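## Task

Take the loose pieces lying next to the board and set them down as follows: black king to E3, black queen to A4, black rook to D3, black pawn to C1. Square names come from the labels along the board's edge. All other squares must finish with the same contents they started with. Every piece on the board must finish standing upright and entirely within its own square, and it must stay there on its own, without the robot holding it.

## Robot and tools

Robot: a single seven-joint Kinova Gen3 arm carrying a two-finger parallel gripper (pads open to 50 mm). There is only one arm, so every command row is for that arm. Joint order, used in every row and every per-joint list in results: waist (joint_1), shoulder (joint_2), upper arm roll (joint_3), elbow (joint_4), forearm roll (joint_5), wrist pitch (joint_6), wrist roll (joint_7). Stated ranges in rad: waist -6.283 to 6.283, shoulder -2.250 to 2.250, upper arm roll -6.283 to 6.283, elbow -2.580 to 2.580, forearm roll -6.283 to 6.283, wrist pitch -2.100 to 2.100, wrist roll -6.283 to 6.283; the true end may differ by 0.013 rad either way.

Scene frame: origin on the table surface under the arm base, +z up, +y to the left when facing along +x. The base may sit slightly tilted on the table.

The command row: 10 numbers, each in [-1, 1]. The first seven are joint offsets, not angles: scaled so 1.0 = 0.9985 rad for waist, shoulder, upper arm roll and elbow, and 0.8765 rad for forearm roll, wrist pitch and wrist roll. Then three gripper settings, which are absolute: position (+1 fully open, pads touch near -0.65, send -1 to grip an object), force_limit (per pad about 20 N at -1, 102 N at 0, 185 N at +1, actual force up to ~17% above), speed (pad gap rate 20 mm/s at -1, 85 at 0, 150 at +1). Optionally 7 more numbers in 0..1 scale each joint's stiffness, same joint order, lasting until changed.

execute_actions(actions): a list of actions; each action is a table of up to 15 rows, one row per 1/30 s step; a short table repeats its last row until 15 steps (0.5 s) pass. Joint offsets in every row count from the angles at the start of that action (for the first action, from the last reported angles), not from the previous row. An empty list just returns state and images. An action is refused if it would push a joint more than 0.013 rad beyond its range end; if the first action fails this or anything is malformed, the whole call is rejected and nothing moves. A joint commanded past its real end stops there and the result may say "joint sent to its limit" (absence of that line does not prove room remains).

Speed limiting: each step the joint target is clamped to a lead over the measured angle of 0.304 rad (first four joints) or 0.266 rad (last three); with stiffness scales in use the leads become 0.208, 0.208, 0.126, 0.156, 0.109, 0.117, 0.118. If targets would place the gripper over 70 mm from where it is, all are pulled back. So big offsets need several actions, and an unfinished motion may not complete by waiting; resend the remainder.

move(target, speed, blocking): target is one row as above, with offsets measured from the Joint positions in the latest result that shows them (not from the arm's position when the move begins). All joints follow paths that finish together, so the gripper traces a curve and does not avoid obstacles. speed (0.01 to 2 rad/s, default 0.5) is the peak speed of the joint with the longest travel; paths last 0.5 to 10 s. Gripper values are sent at the start. blocking=false returns after 0.5 s while motion continues; until a result shows the move ended, further rows and moves are refused, so use wait or stop. The result adds a "move:" line: outcome (done, off_target, moving, held, fault), limits=held or limits=none, and the joint farthest from target.

wait(seconds): 0 to 10 s, holds the last command; returns early if a running move ends. stop(): brakes a running move (needs stopping distance; fingers continue). zoom_image(camera, region): camera is cam_head_left, cam_head_right or cam_wrist; region [x0, y0, x1, y1] in image pixels, top-left origin, at most 504 by 504. read_manual(section): only "licences", no motion. finished_scene(scene): ends the given scene number for good and reports success; the next task appears in its result.

Results: Joint positions (rad), Joint velocities (rad/s), Joint targets (what the joints are currently driven toward, may drift on their own), gripper data and three 672x504 images (cam_head_left, cam_head_right, cam_wrist). position_measured is in counts; opening in mm is about (250 - position_measured) x 0.202. object_status: 0 moving; 1 blocked while opening; 2 blocked while closing (a grip); 3 reached the requested position or pads met (usually nothing held). Confirm a grip by seeing 2. Any new position value resets status to 0 for a moment. force_limit and speed changes only apply when position also changes by at least 0.01; to loosen a grip, open first. Fingers re-close by themselves if grip is lost, except after gripping at force_limit -1. Turning only the wrist roll swings the pad midpoint around a 25 mm radius circle. "joint command not followed" means the clearance check altered targets.

Cameras: head camera intrinsics and world-to-camera transforms are supplied in the calibration (may be off by a couple of degrees and several mm); the wrist camera has no given pose and sits near the wrist_camera_optical frame.

Cautions: nothing may leave the table. Avoid dropping pieces, slamming into the board, fast contacts or targets set deep past contact (both press hard). Contact torque reaching a load limit (48 N m for the first four joints, 30.2 N m for the wrist joints, held weight included) triggers a 10 s stop and drops the rest of the call. Holding loads heats motors: warnings from 60 °C, a fault with the arm sagging at 75 °C. Held pieces may occasionally be tugged briefly. The arm keeps its last command while you think. Prefer quick, smooth, low-effort motion, and release pieces so they stand unaided before ending.

Each tool is called after "Emit:" as a command line: name --argument value for each argument, lists and objects as JSON in quotes; but a table of rows of numbers goes row by row, as --pt "numbers of a row", without its own name.

## Session

Emit:
execute_actions --actions '[]'

Scene clock: 0.00 s.
position_measured=3 object_status=3
Joint names: [waist, shoulder, upper arm roll, elbow, forearm roll, wrist pitch, wrist roll]
Joint positions: [-0.726  0.708  0.392  1.42   0.64   0.81   0.817]
Joint velocities: [ 0.     0.001  0.     0.002  0.     0.001 -0.001]
Motor temperatures (°C, as the motors report them): [33 33 30 29 33 42 38]
Joint targets: [-0.726 0.708 0.392 1.420 0.640 0.810 0.817]
Joint stiffness scale: [1. 1. 1. 1. 1. 1. 1.]

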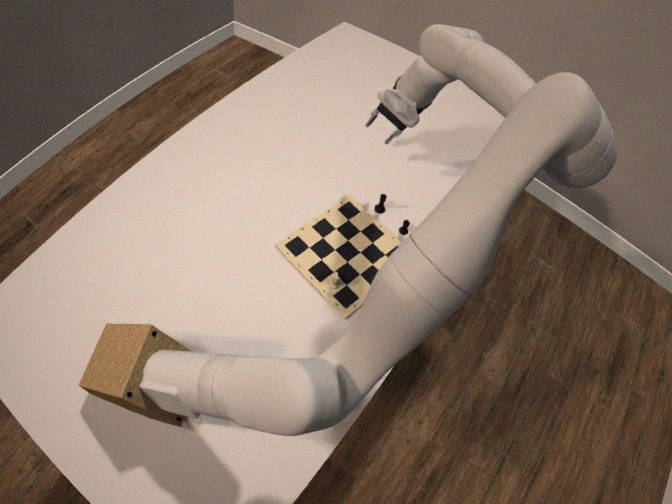

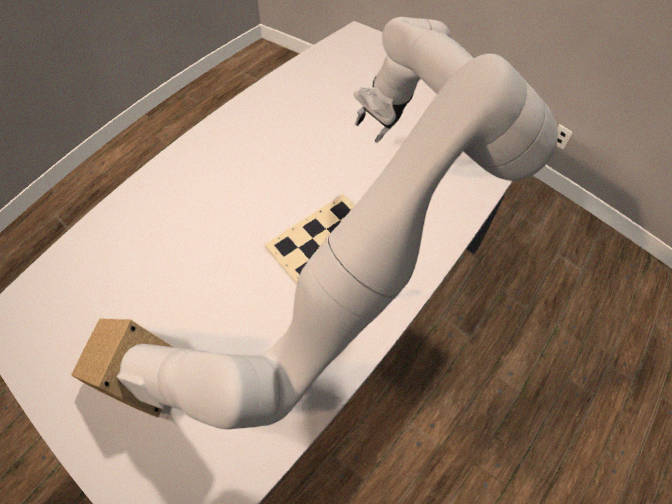

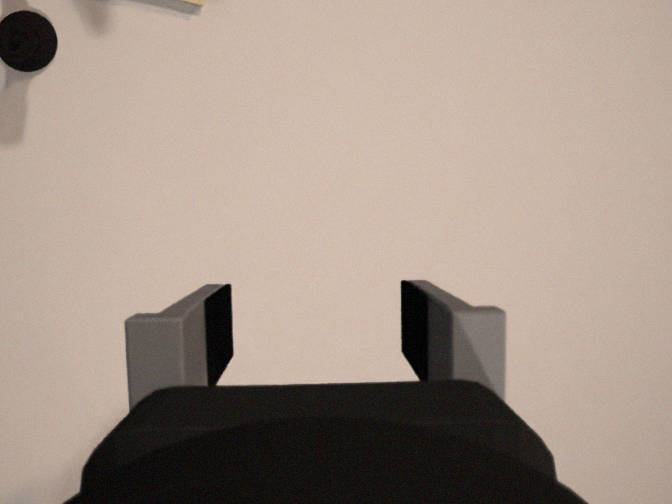

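Emit:
zoom_image --camera "cam_head_left" --region '[260, 170, 440, 330]'

Emit:
zoom_image --camera "cam_head_left" --region '[60, 290, 360, 460]'

Emit:
zoom_image --camera "cam_head_right" --region '[50, 290, 350, 460]'

Region (260, 170, 440, 330) of cam_head_left's 672x504 image, scaled by 2.800, with more detail than that image has.

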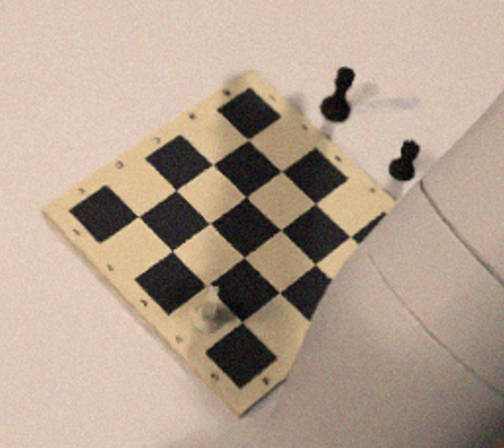

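Region (60, 290, 360, 460) of cam_head_left's 672x504 image, scaled by 1.680, with more detail than that image has; it fills the top 286 rows of this view, and the rest is white.

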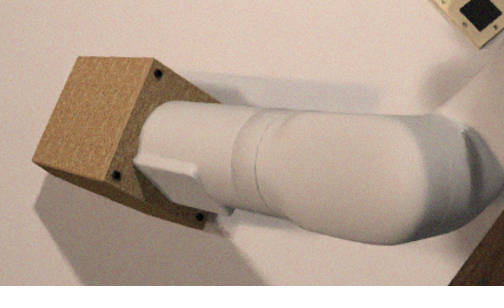

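Region (50, 290, 350, 460) of cam_head_right's 672x504 image, scaled by 1.680, with more detail than that image has; it fills the top 286 rows of this view, and the rest is white.

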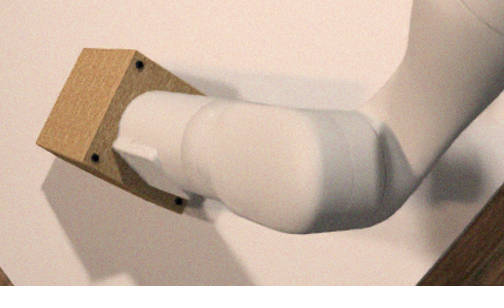

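Emit:
zoom_image --camera "cam_head_left" --region '[70, 310, 210, 440]'

Emit:
zoom_image --camera "cam_head_right" --region '[60, 305, 200, 435]'

Emit:
zoom_image --camera "cam_head_left" --region '[350, 60, 450, 160]'

Emit:
zoom_image --camera "cam_head_right" --region '[335, 60, 435, 160]'

Region (70, 310, 210, 440) of cam_head_left's 672x504 image, scaled by 3.600, with more detail than that image has; it fills the top 468 rows of this view, and the rest is white.

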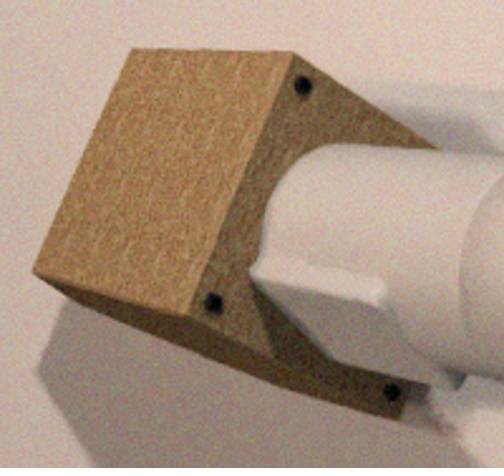

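Region (60, 305, 200, 435) of cam_head_right's 672x504 image, scaled by 3.600, with more detail than that image has; it fills the top 468 rows of this view, and the rest is white.

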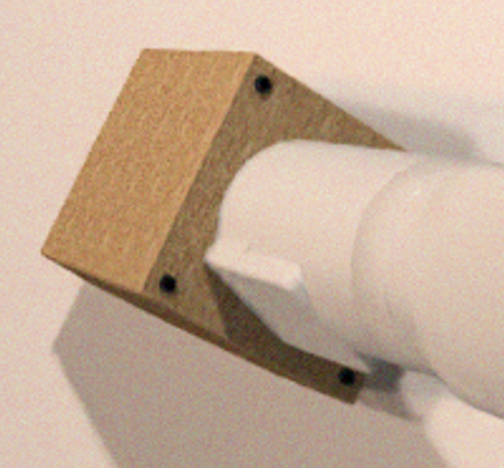

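Region (350, 60, 450, 160) of cam_head_left's 672x504 image, scaled by 5.040, with more detail than that image has.

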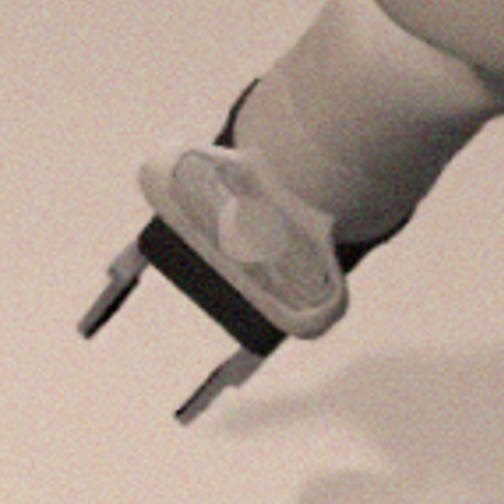

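Region (335, 60, 435, 160) of cam_head_right's 672x504 image, scaled by 5.040, with more detail than that image has.

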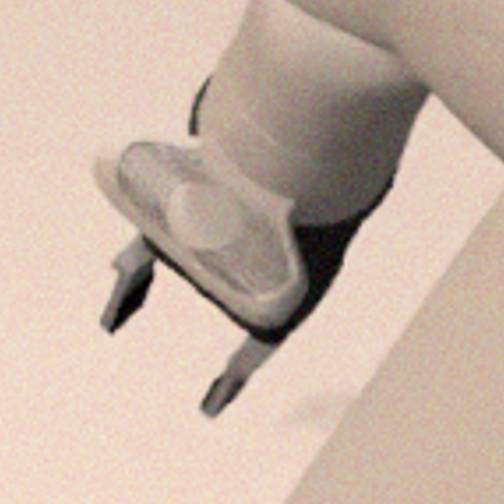

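Emit:
move --target '[-0.083,-0.108,-0.3926,-0.2534,0.146,1.0,-0.311,1,0,0]' --speed 0.6

Scene clock: 41.03 s.
position_measured=3 object_status=3
Joint names: [waist, shoulder, upper arm roll, elbow, forearm roll, wrist pitch, wrist roll]
Joint positions: [-0.806  0.603  0.005  1.169  0.761  1.68   0.554]
Joint velocities: [-0.002 -0.001 -0.     0.002 -0.    -0.     0.   ]
Motor temperatures (°C, as the motors report them): [34 34 30 29 33 42 38]
Joint targets: [-0.809 0.600 0.000 1.167 0.768 1.687 0.545]
Joint stiffness scale: [1. 1. 1. 1. 1. 1. 1.]
move: done; limits=none; farthest joint: the wrist roll, 0.010 radians from its target (0.273 radians at the start)

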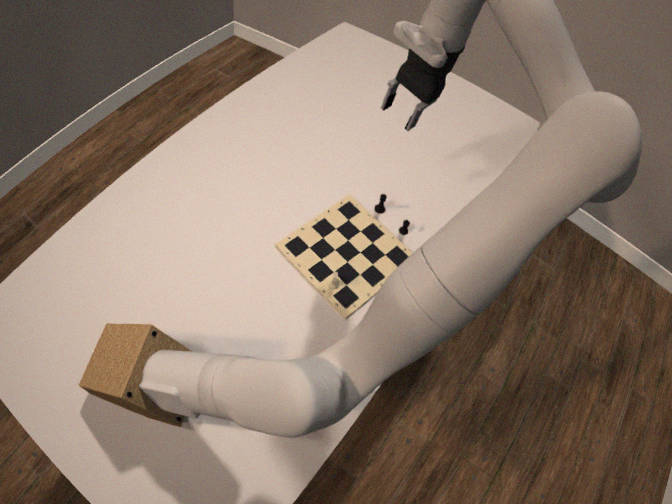

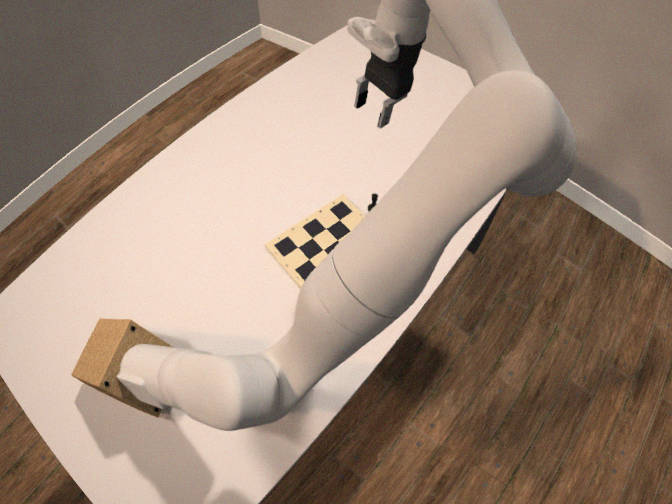

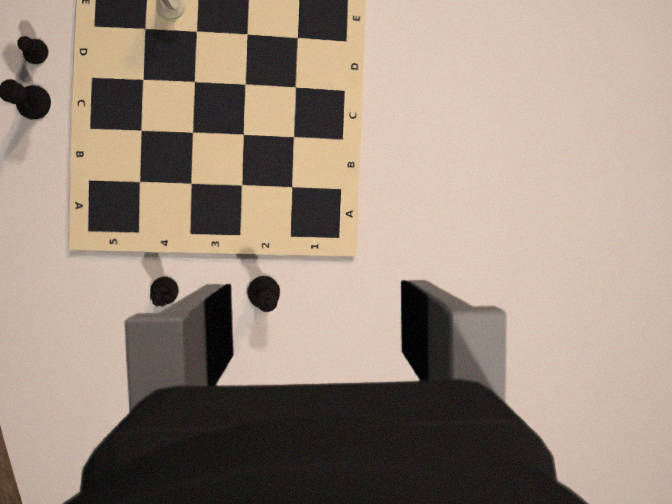

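Emit:
zoom_image --camera "cam_wrist" --region '[0, 0, 200, 170]'

Emit:
zoom_image --camera "cam_wrist" --region '[60, 160, 220, 320]'

Emit:
zoom_image --camera "cam_wrist" --region '[210, 160, 370, 320]'

Emit:
zoom_image --camera "cam_wrist" --region '[200, 0, 380, 170]'

Emit:
zoom_image --camera "cam_head_left" --region '[355, 180, 425, 250]'

Emit:
zoom_image --camera "cam_head_left" --region '[360, 40, 460, 140]'

Emit:
zoom_image --camera "cam_head_right" --region '[330, 40, 430, 140]'

Region (0, 0, 200, 170) of cam_wrist's 672x504 image, scaled by 2.520; it fills the top 428 rows of this view, and the rest is white.

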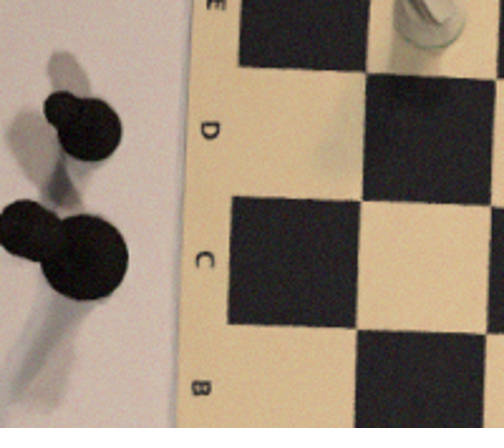

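Region (60, 160, 220, 320) of cam_wrist's 672x504 image, scaled by 3.150.

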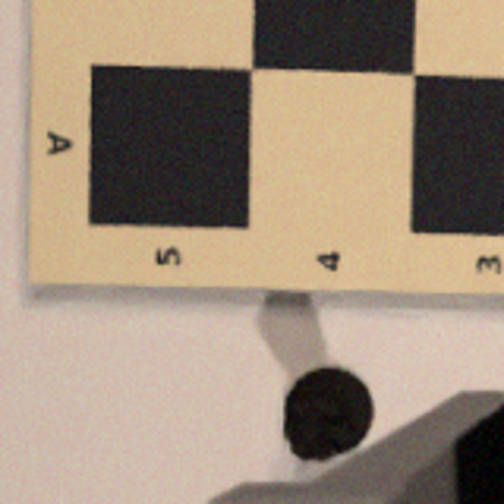

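Region (210, 160, 370, 320) of cam_wrist's 672x504 image, scaled by 3.150.

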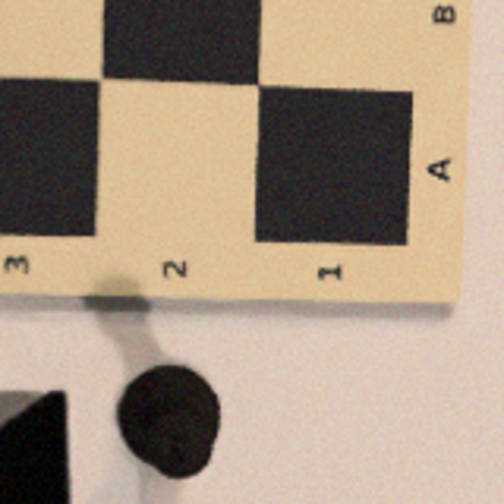

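Region (200, 0, 380, 170) of cam_wrist's 672x504 image, scaled by 2.800.

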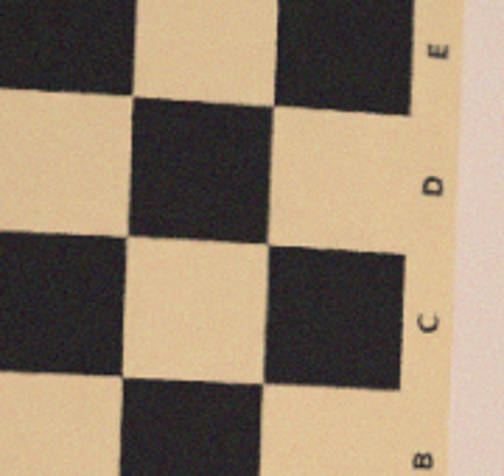

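Region (355, 180, 425, 250) of cam_head_left's 672x504 image, scaled by 7.200, with more detail than that image has.

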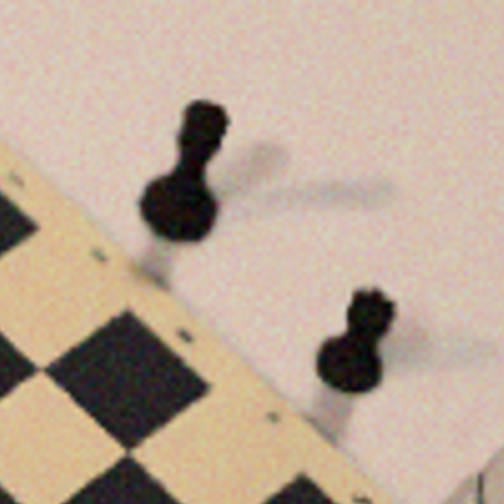

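Region (360, 40, 460, 140) of cam_head_left's 672x504 image, scaled by 5.040, with more detail than that image has.

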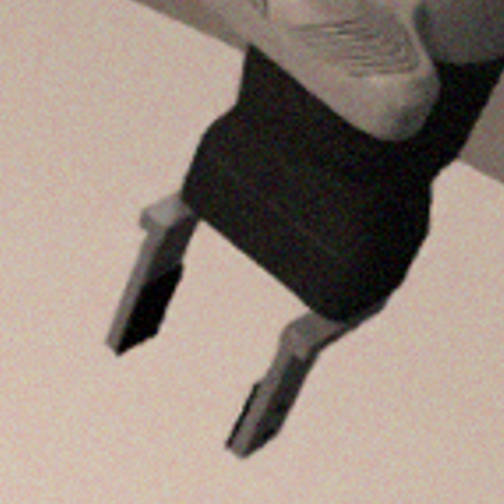

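Region (330, 40, 430, 140) of cam_head_right's 672x504 image, scaled by 5.040, with more detail than that image has.

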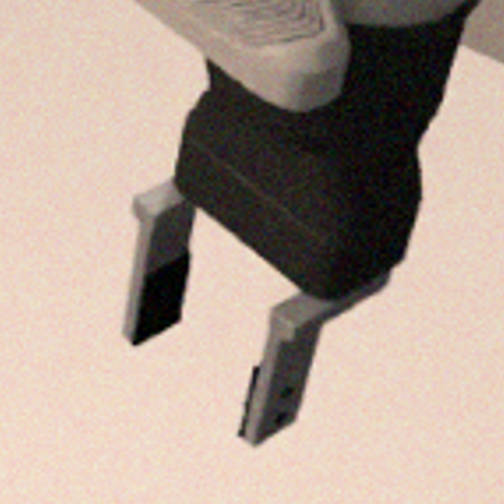

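Emit:
zoom_image --camera "cam_wrist" --region '[115, 270, 255, 410]'

Emit:
zoom_image --camera "cam_wrist" --region '[380, 270, 520, 410]'

Region (115, 270, 255, 410) of cam_wrist's 672x504 image, scaled by 3.600.

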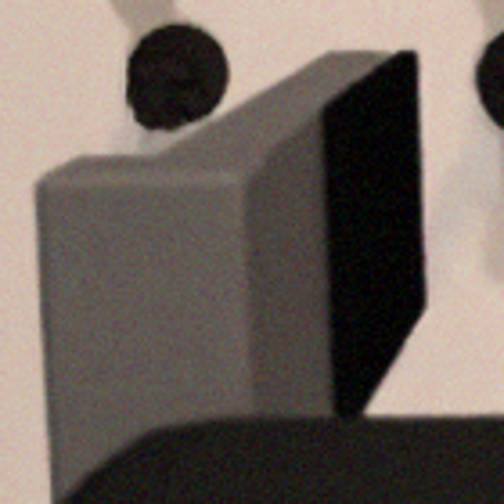

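Region (380, 270, 520, 410) of cam_wrist's 672x504 image, scaled by 3.600.

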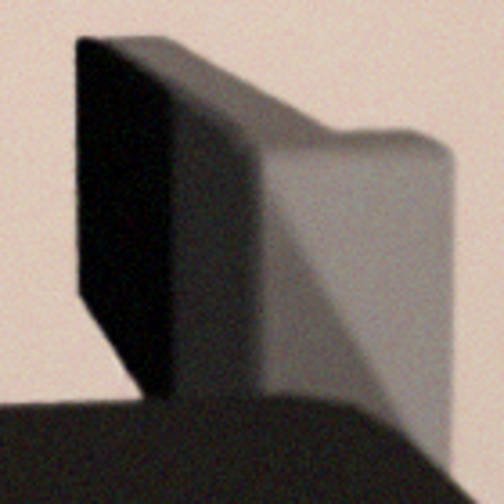

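Emit:
move --target '[0.2962,0.1528,-0.010,0.1507,0.1768,-0.3266,-0.1212,1,0,0]' --speed 0.4

Scene clock: 73.00 s.
position_measured=3 object_status=3
Joint names: [waist, shoulder, upper arm roll, elbow, forearm roll, wrist pitch, wrist roll]
Joint positions: [-0.514  0.753 -0.     1.317  0.908  1.4    0.457]
Joint velocities: [ 0.001  0.001 -0.001 -0.001 -0.     0.001  0.   ]
Motor temperatures (°C, as the motors report them): [35 34 30 29 33 42 38]
Joint targets: [-0.510 0.755 -0.005 1.320 0.916 1.394 0.448]
Joint stiffness scale: [1. 1. 1. 1. 1. 1. 1.]
move: done; limits=none; farthest joint: the wrist roll, 0.010 radians from its target (0.106 radians at the start)

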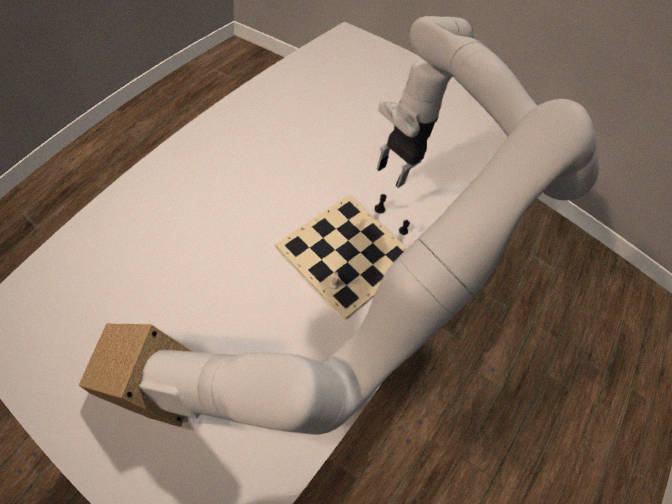

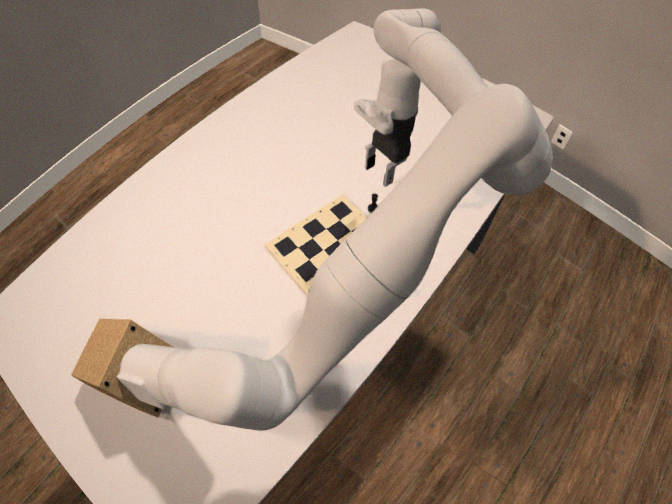

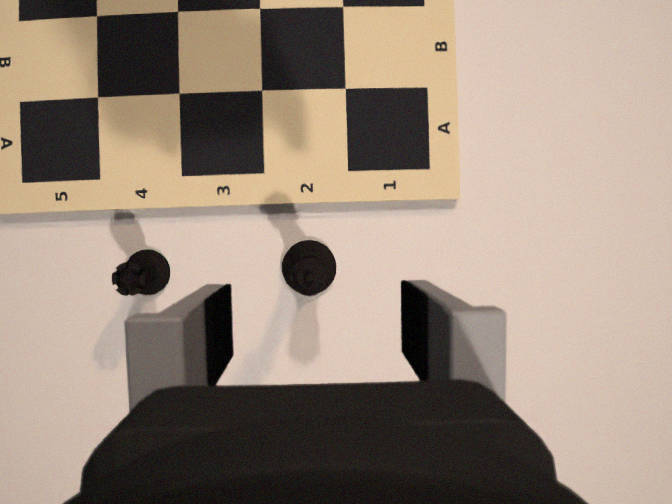

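Emit:
zoom_image --camera "cam_wrist" --region '[250, 0, 470, 220]'

Emit:
zoom_image --camera "cam_wrist" --region '[0, 0, 220, 220]'

Emit:
zoom_image --camera "cam_wrist" --region '[250, 210, 370, 330]'

Emit:
zoom_image --camera "cam_wrist" --region '[90, 200, 210, 320]'

Region (250, 0, 470, 220) of cam_wrist's 672x504 image, scaled by 2.291.

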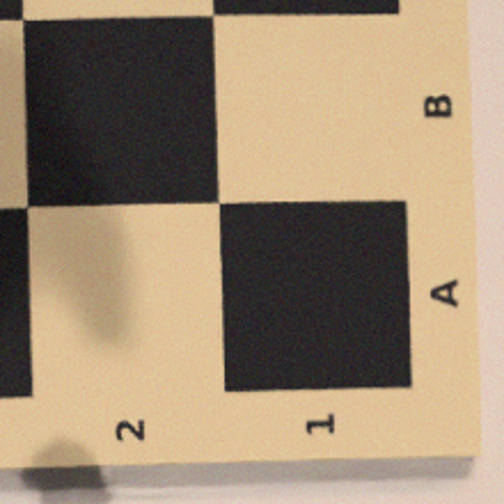

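Region (0, 0, 220, 220) of cam_wrist's 672x504 image, scaled by 2.291.

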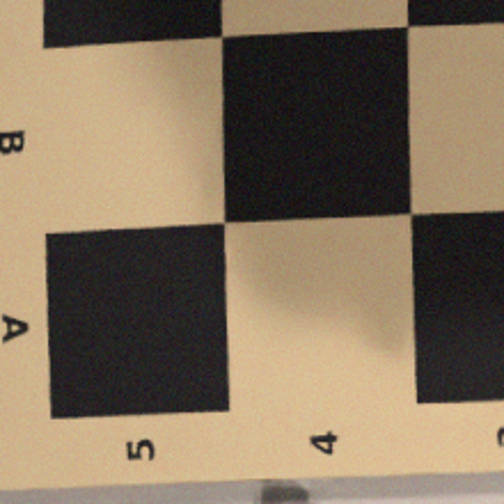

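Region (250, 210, 370, 330) of cam_wrist's 672x504 image, scaled by 4.200.

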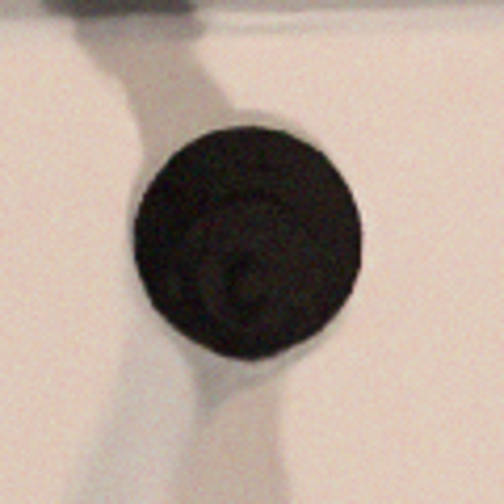

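Region (90, 200, 210, 320) of cam_wrist's 672x504 image, scaled by 4.200.

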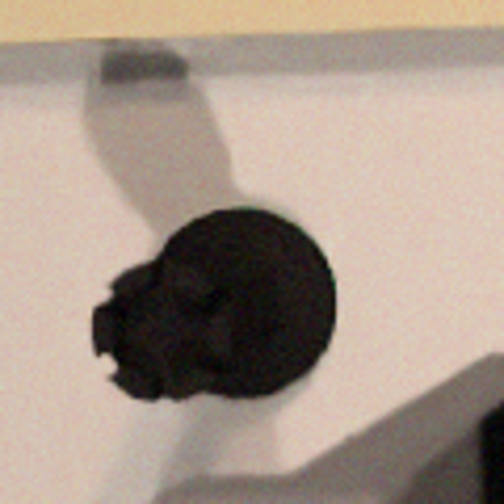

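Emit:
move --target '[0.1206,0.0461,0,0.1140,0.1029,-0.1987,-0.0920,1,0,0]' --speed 0.25

Emit:
zoom_image --camera "cam_head_left" --region '[345, 160, 425, 240]'

Scene clock: 80.27 s.
position_measured=3 object_status=3
Joint names: [waist, shoulder, upper arm roll, elbow, forearm roll, wrist pitch, wrist roll]
Joint positions: [-0.396  0.796 -0.001  1.428  0.991  1.233  0.386]
Joint velocities: [ 0.002  0.001  0.     0.001 -0.    -0.     0.   ]
Motor temperatures (°C, as the motors report them): [35 34 30 29 33 42 38]
Joint targets: [-0.393 0.799 -0.000 1.431 0.998 1.226 0.377]
Joint stiffness scale: [1. 1. 1. 1. 1. 1. 1.]
move: done; limits=none; farthest joint: the wrist roll, 0.010 radians from its target (0.081 radians at the start)

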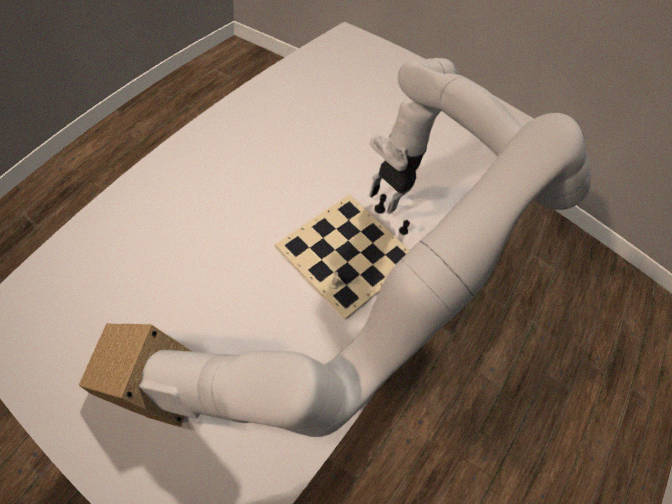

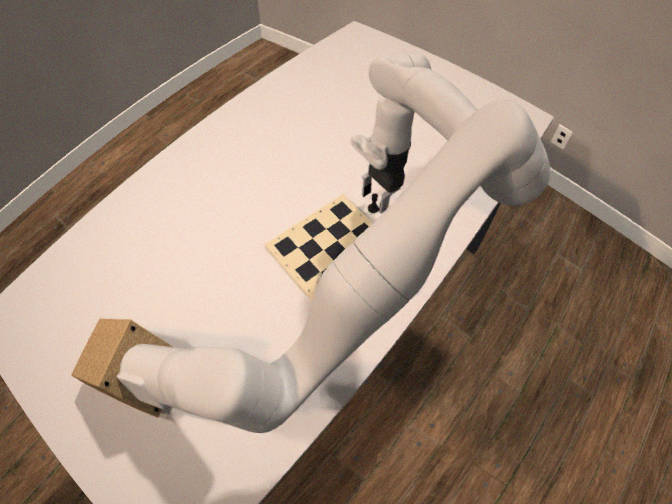

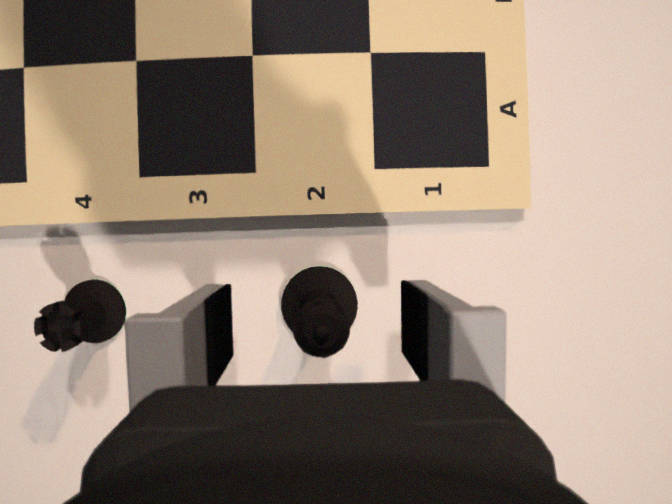

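Region (345, 160, 425, 240) of cam_head_left's 672x504 image, scaled by 6.300, with more detail than that image has.

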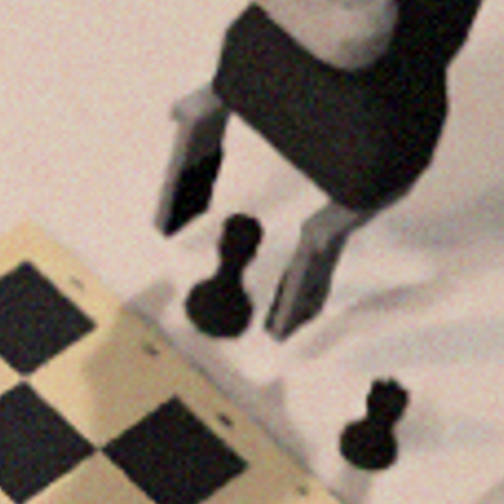

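Emit:
zoom_image --camera "cam_wrist" --region '[220, 230, 420, 390]'

Region (220, 230, 420, 390) of cam_wrist's 672x504 image, scaled by 2.520; it fills the top 403 rows of this view, and the rest is white.

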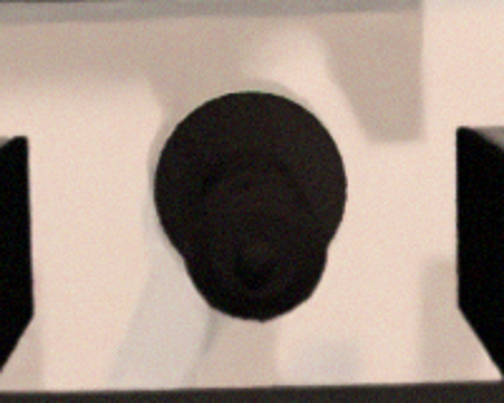

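Emit:
execute_actions --actions '[[[0.003,0.003,0,0.003,0.008,-0.008,-0.01,-1,-0.4,0]],[[0.003,0.003,0,0.003,0.008,-0.008,-0.01,-1,-0.4,0]]]'

Scene clock: 83.40 s.
position_measured=189 object_status=2
Joint names: [waist, shoulder, upper arm roll, elbow, forearm roll, wrist pitch, wrist roll]
Joint positions: [-0.396  0.797 -0.001  1.429  0.991  1.233  0.386]
Joint velocities: [ 0.001 -0.001 -0.     0.    -0.    -0.001  0.001]
Motor temperatures (°C, as the motors report them): [35 34 30 29 33 42 38]
Joint targets: [-0.393 0.800 -0.001 1.431 0.998 1.226 0.378]
Joint stiffness scale: [1. 1. 1. 1. 1. 1. 1.]

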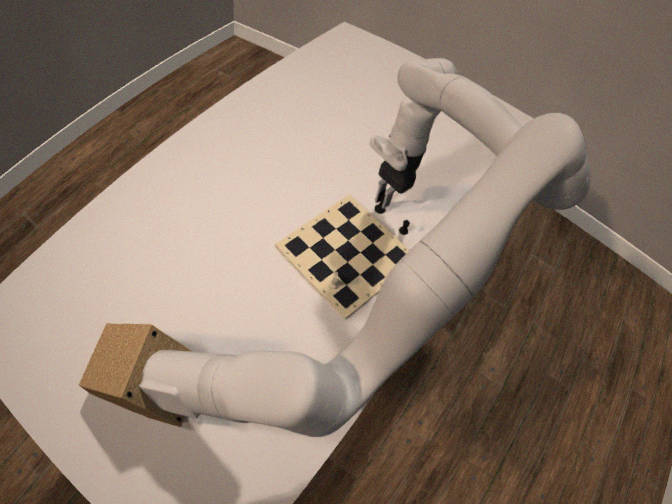

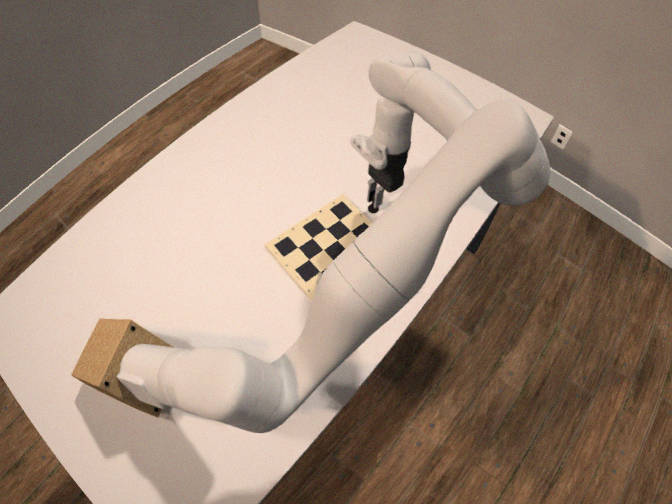

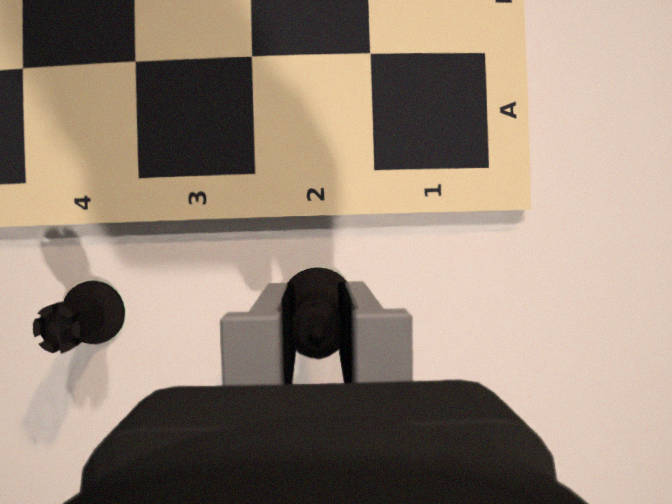

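Emit:
zoom_image --camera "cam_head_left" --region '[315, 270, 375, 330]'

Region (315, 270, 375, 330) of cam_head_left's 672x504 image, scaled by 8.400, with more detail than that image has.

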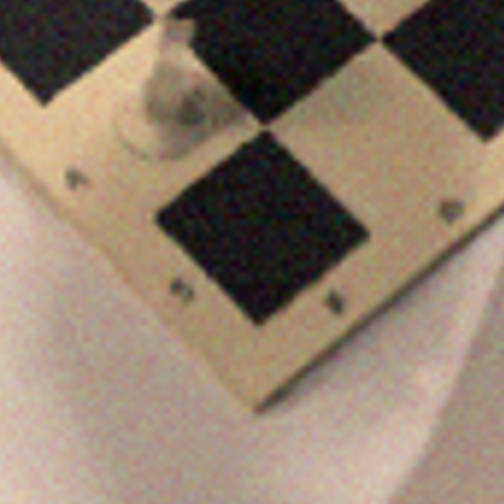

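Emit:
move --target '[-0.0378,-0.0163,0,-0.0362,-0.037,0.0658,0.0347,-1,-0.4,0]' --speed 0.15

Scene clock: 88.50 s.
position_measured=189 object_status=2
Joint names: [waist, shoulder, upper arm roll, elbow, forearm roll, wrist pitch, wrist roll]
Joint positions: [-0.431  0.783 -0.001  1.395  0.966  1.284  0.407]
Joint velocities: [ 0.001 -0.001  0.     0.002 -0.     0.002  0.   ]
Motor temperatures (°C, as the motors report them): [35 34 30 29 33 42 38]
Joint targets: [-0.434 0.781 -0.001 1.392 0.958 1.290 0.417]
Joint stiffness scale: [1. 1. 1. 1. 1. 1. 1.]
move: done; limits=none; farthest joint: the wrist roll, 0.009 radians from its target (0.030 radians at the start)

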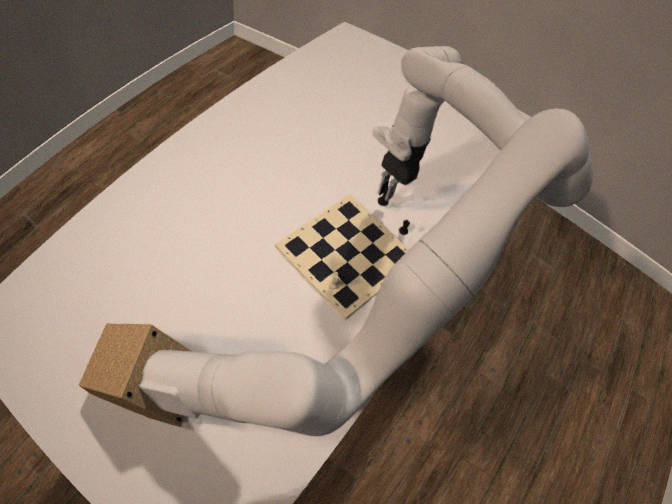

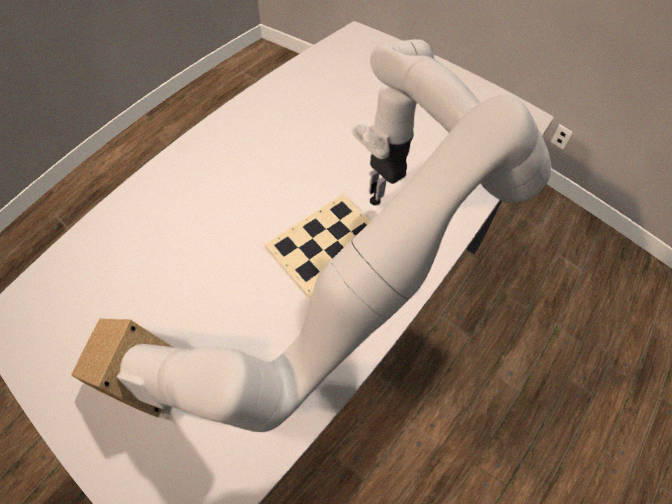

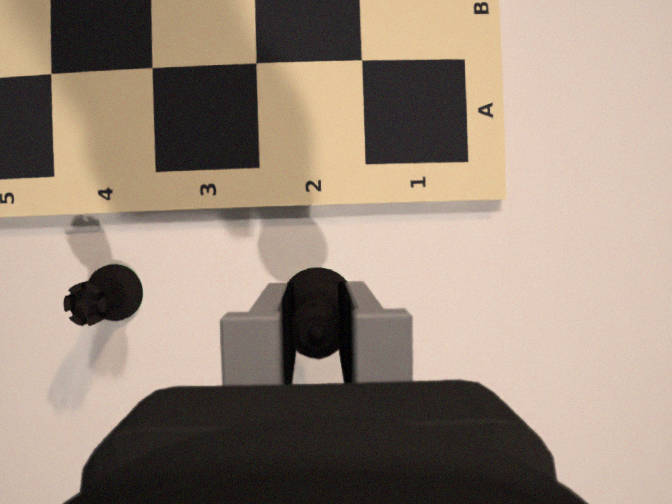

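Emit:
move --target '[0.0154,-0.2178,0,0.3660,0.0609,-0.1139,-0.1498,-1,-0.4,0]' --speed 0.4

Emit:
zoom_image --camera "cam_wrist" --region '[150, 100, 490, 400]'

Scene clock: 90.83 s.
position_measured=189 object_status=2
Joint names: [waist, shoulder, upper arm roll, elbow, forearm roll, wrist pitch, wrist roll]
Joint positions: [-0.418  0.569 -0.001  1.758  1.012  1.191  0.285]
Joint velocities: [ 0.001 -0.002  0.     0.002 -0.     0.001  0.   ]
Motor temperatures (°C, as the motors report them): [35 34 30 29 33 42 38]
Joint targets: [-0.415 0.566 -0.001 1.761 1.019 1.184 0.276]
Joint stiffness scale: [1. 1. 1. 1. 1. 1. 1.]
move: done; limits=none; farthest joint: the wrist roll, 0.010 radians from its target (0.132 radians at the start)

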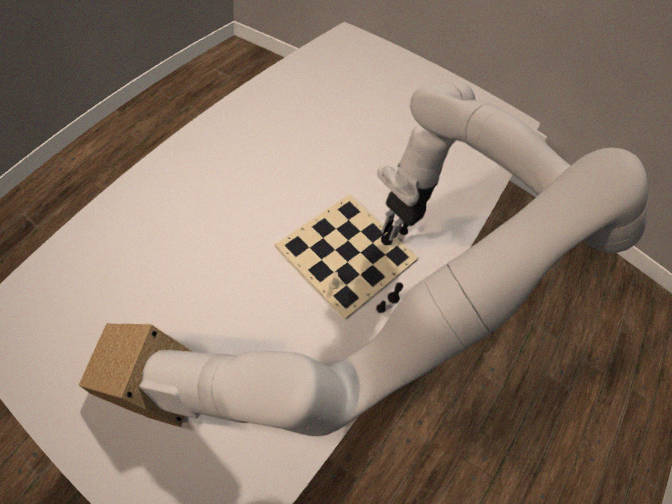

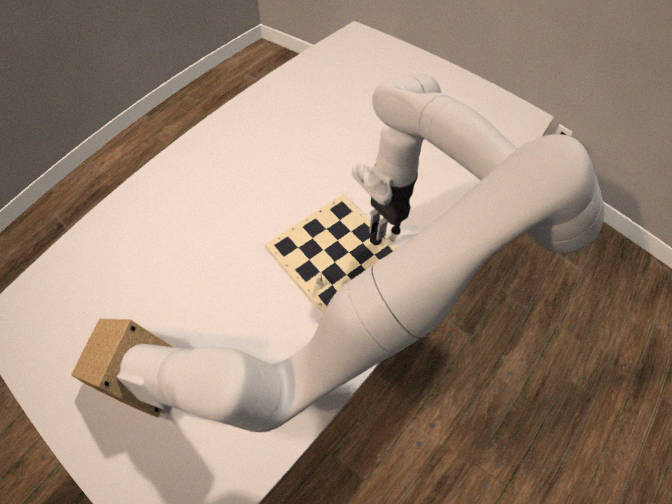

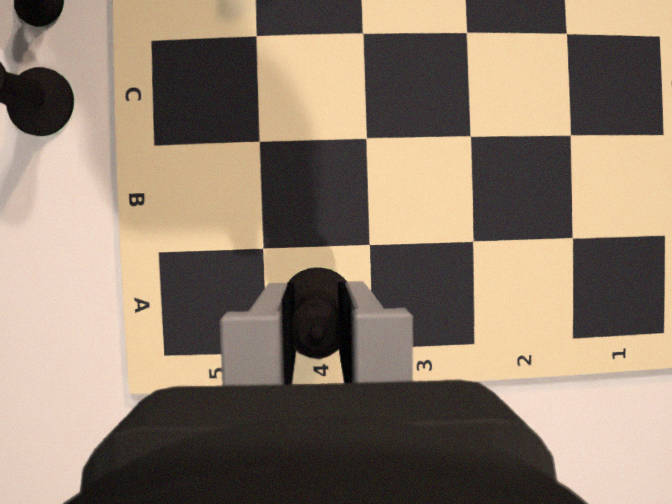

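Region (150, 100, 490, 400) of cam_wrist's 672x504 image, scaled by 1.482; it fills the top 445 rows of this view, and the rest is white.

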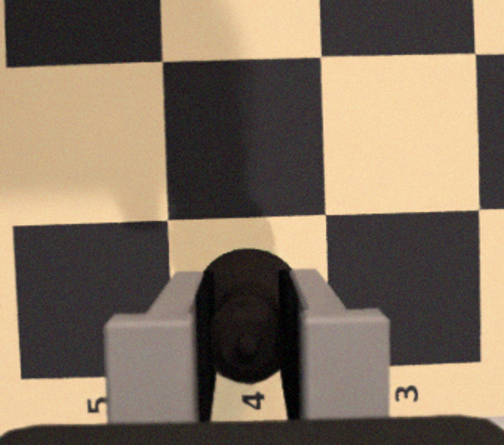

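Need finer measurement.

Emit:
zoom_image --camera "cam_wrist" --region '[245, 125, 395, 275]'

Emit:
zoom_image --camera "cam_head_left" --region '[360, 265, 420, 325]'

Region (245, 125, 395, 275) of cam_wrist's 672x504 image, scaled by 3.360.

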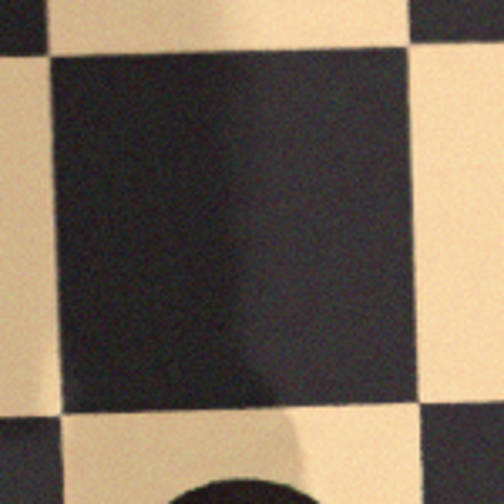

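Region (360, 265, 420, 325) of cam_head_left's 672x504 image, scaled by 8.400, with more detail than that image has.

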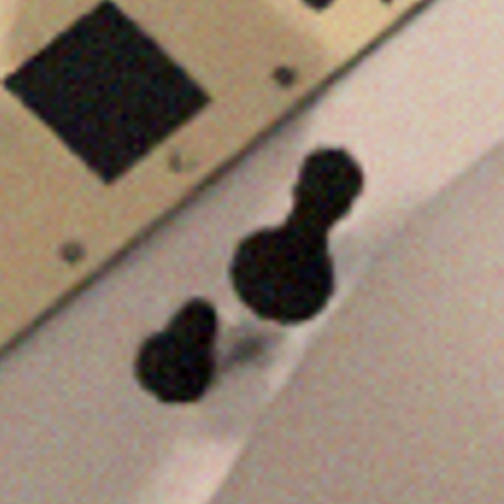

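Emit:
move --target '[0.0305,0.0204,0,0.0119,0.0362,-0.0423,-0.0259,-1,-0.4,0]' --speed 0.06

Emit:
zoom_image --camera "cam_wrist" --region '[240, 120, 400, 280]'

Emit:
zoom_image --camera "cam_head_left" --region '[360, 215, 420, 275]'

Scene clock: 95.70 s.
position_measured=189 object_status=2
Joint names: [waist, shoulder, upper arm roll, elbow, forearm roll, wrist pitch, wrist roll]
Joint positions: [-0.391  0.586 -0.001  1.767  1.036  1.16   0.272]
Joint velocities: [ 0.003  0.003 -0.    -0.001 -0.     0.001  0.   ]
Motor temperatures (°C, as the motors report them): [35 34 30 29 33 42 38]
Joint targets: [-0.388 0.589 -0.001 1.770 1.044 1.153 0.263]
Joint stiffness scale: [1. 1. 1. 1. 1. 1. 1.]
move: done; limits=none; farthest joint: the wrist roll, 0.010 radians from its target (0.023 radians at the start)

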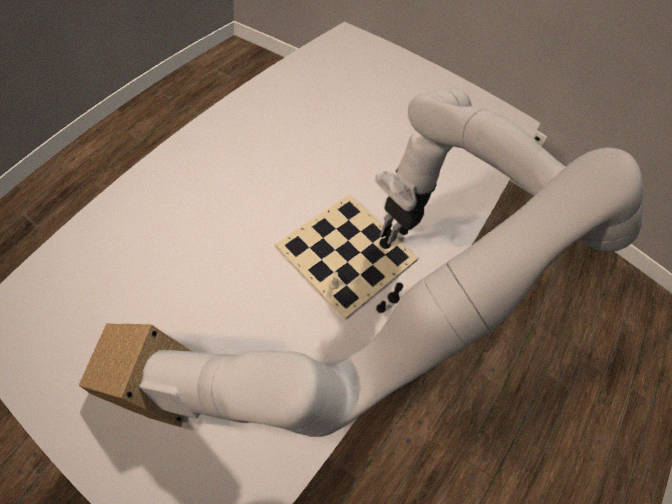

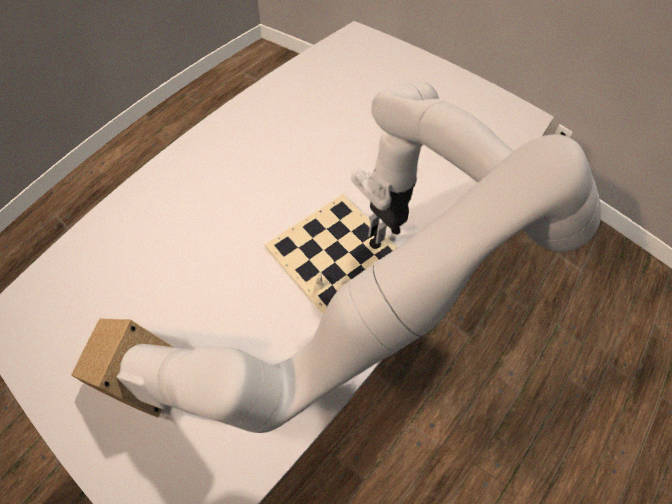

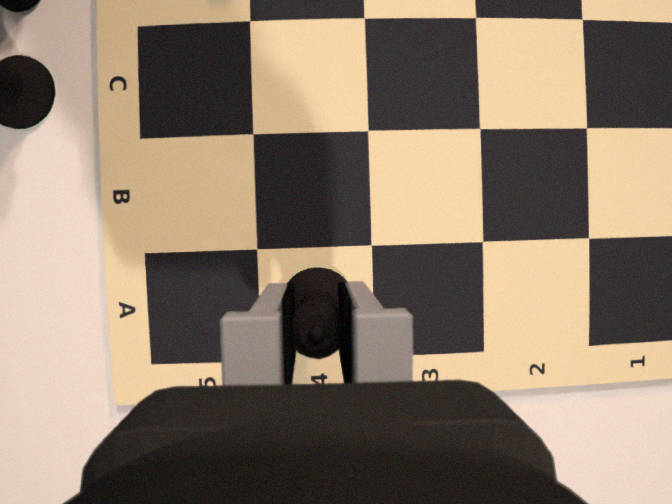

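Region (240, 120, 400, 280) of cam_wrist's 672x504 image, scaled by 3.150.

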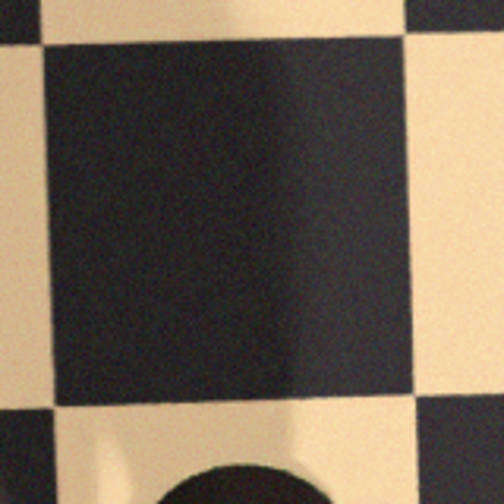

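Region (360, 215, 420, 275) of cam_head_left's 672x504 image, scaled by 8.400, with more detail than that image has.

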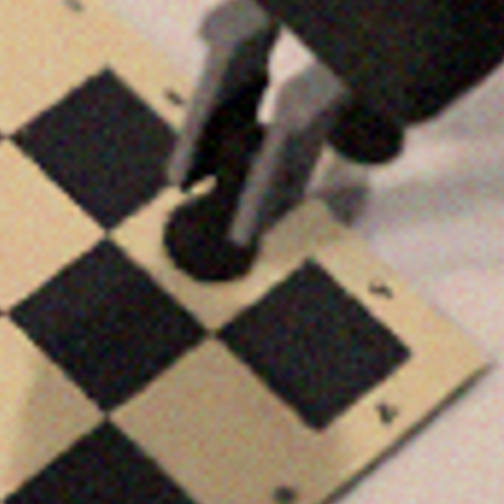

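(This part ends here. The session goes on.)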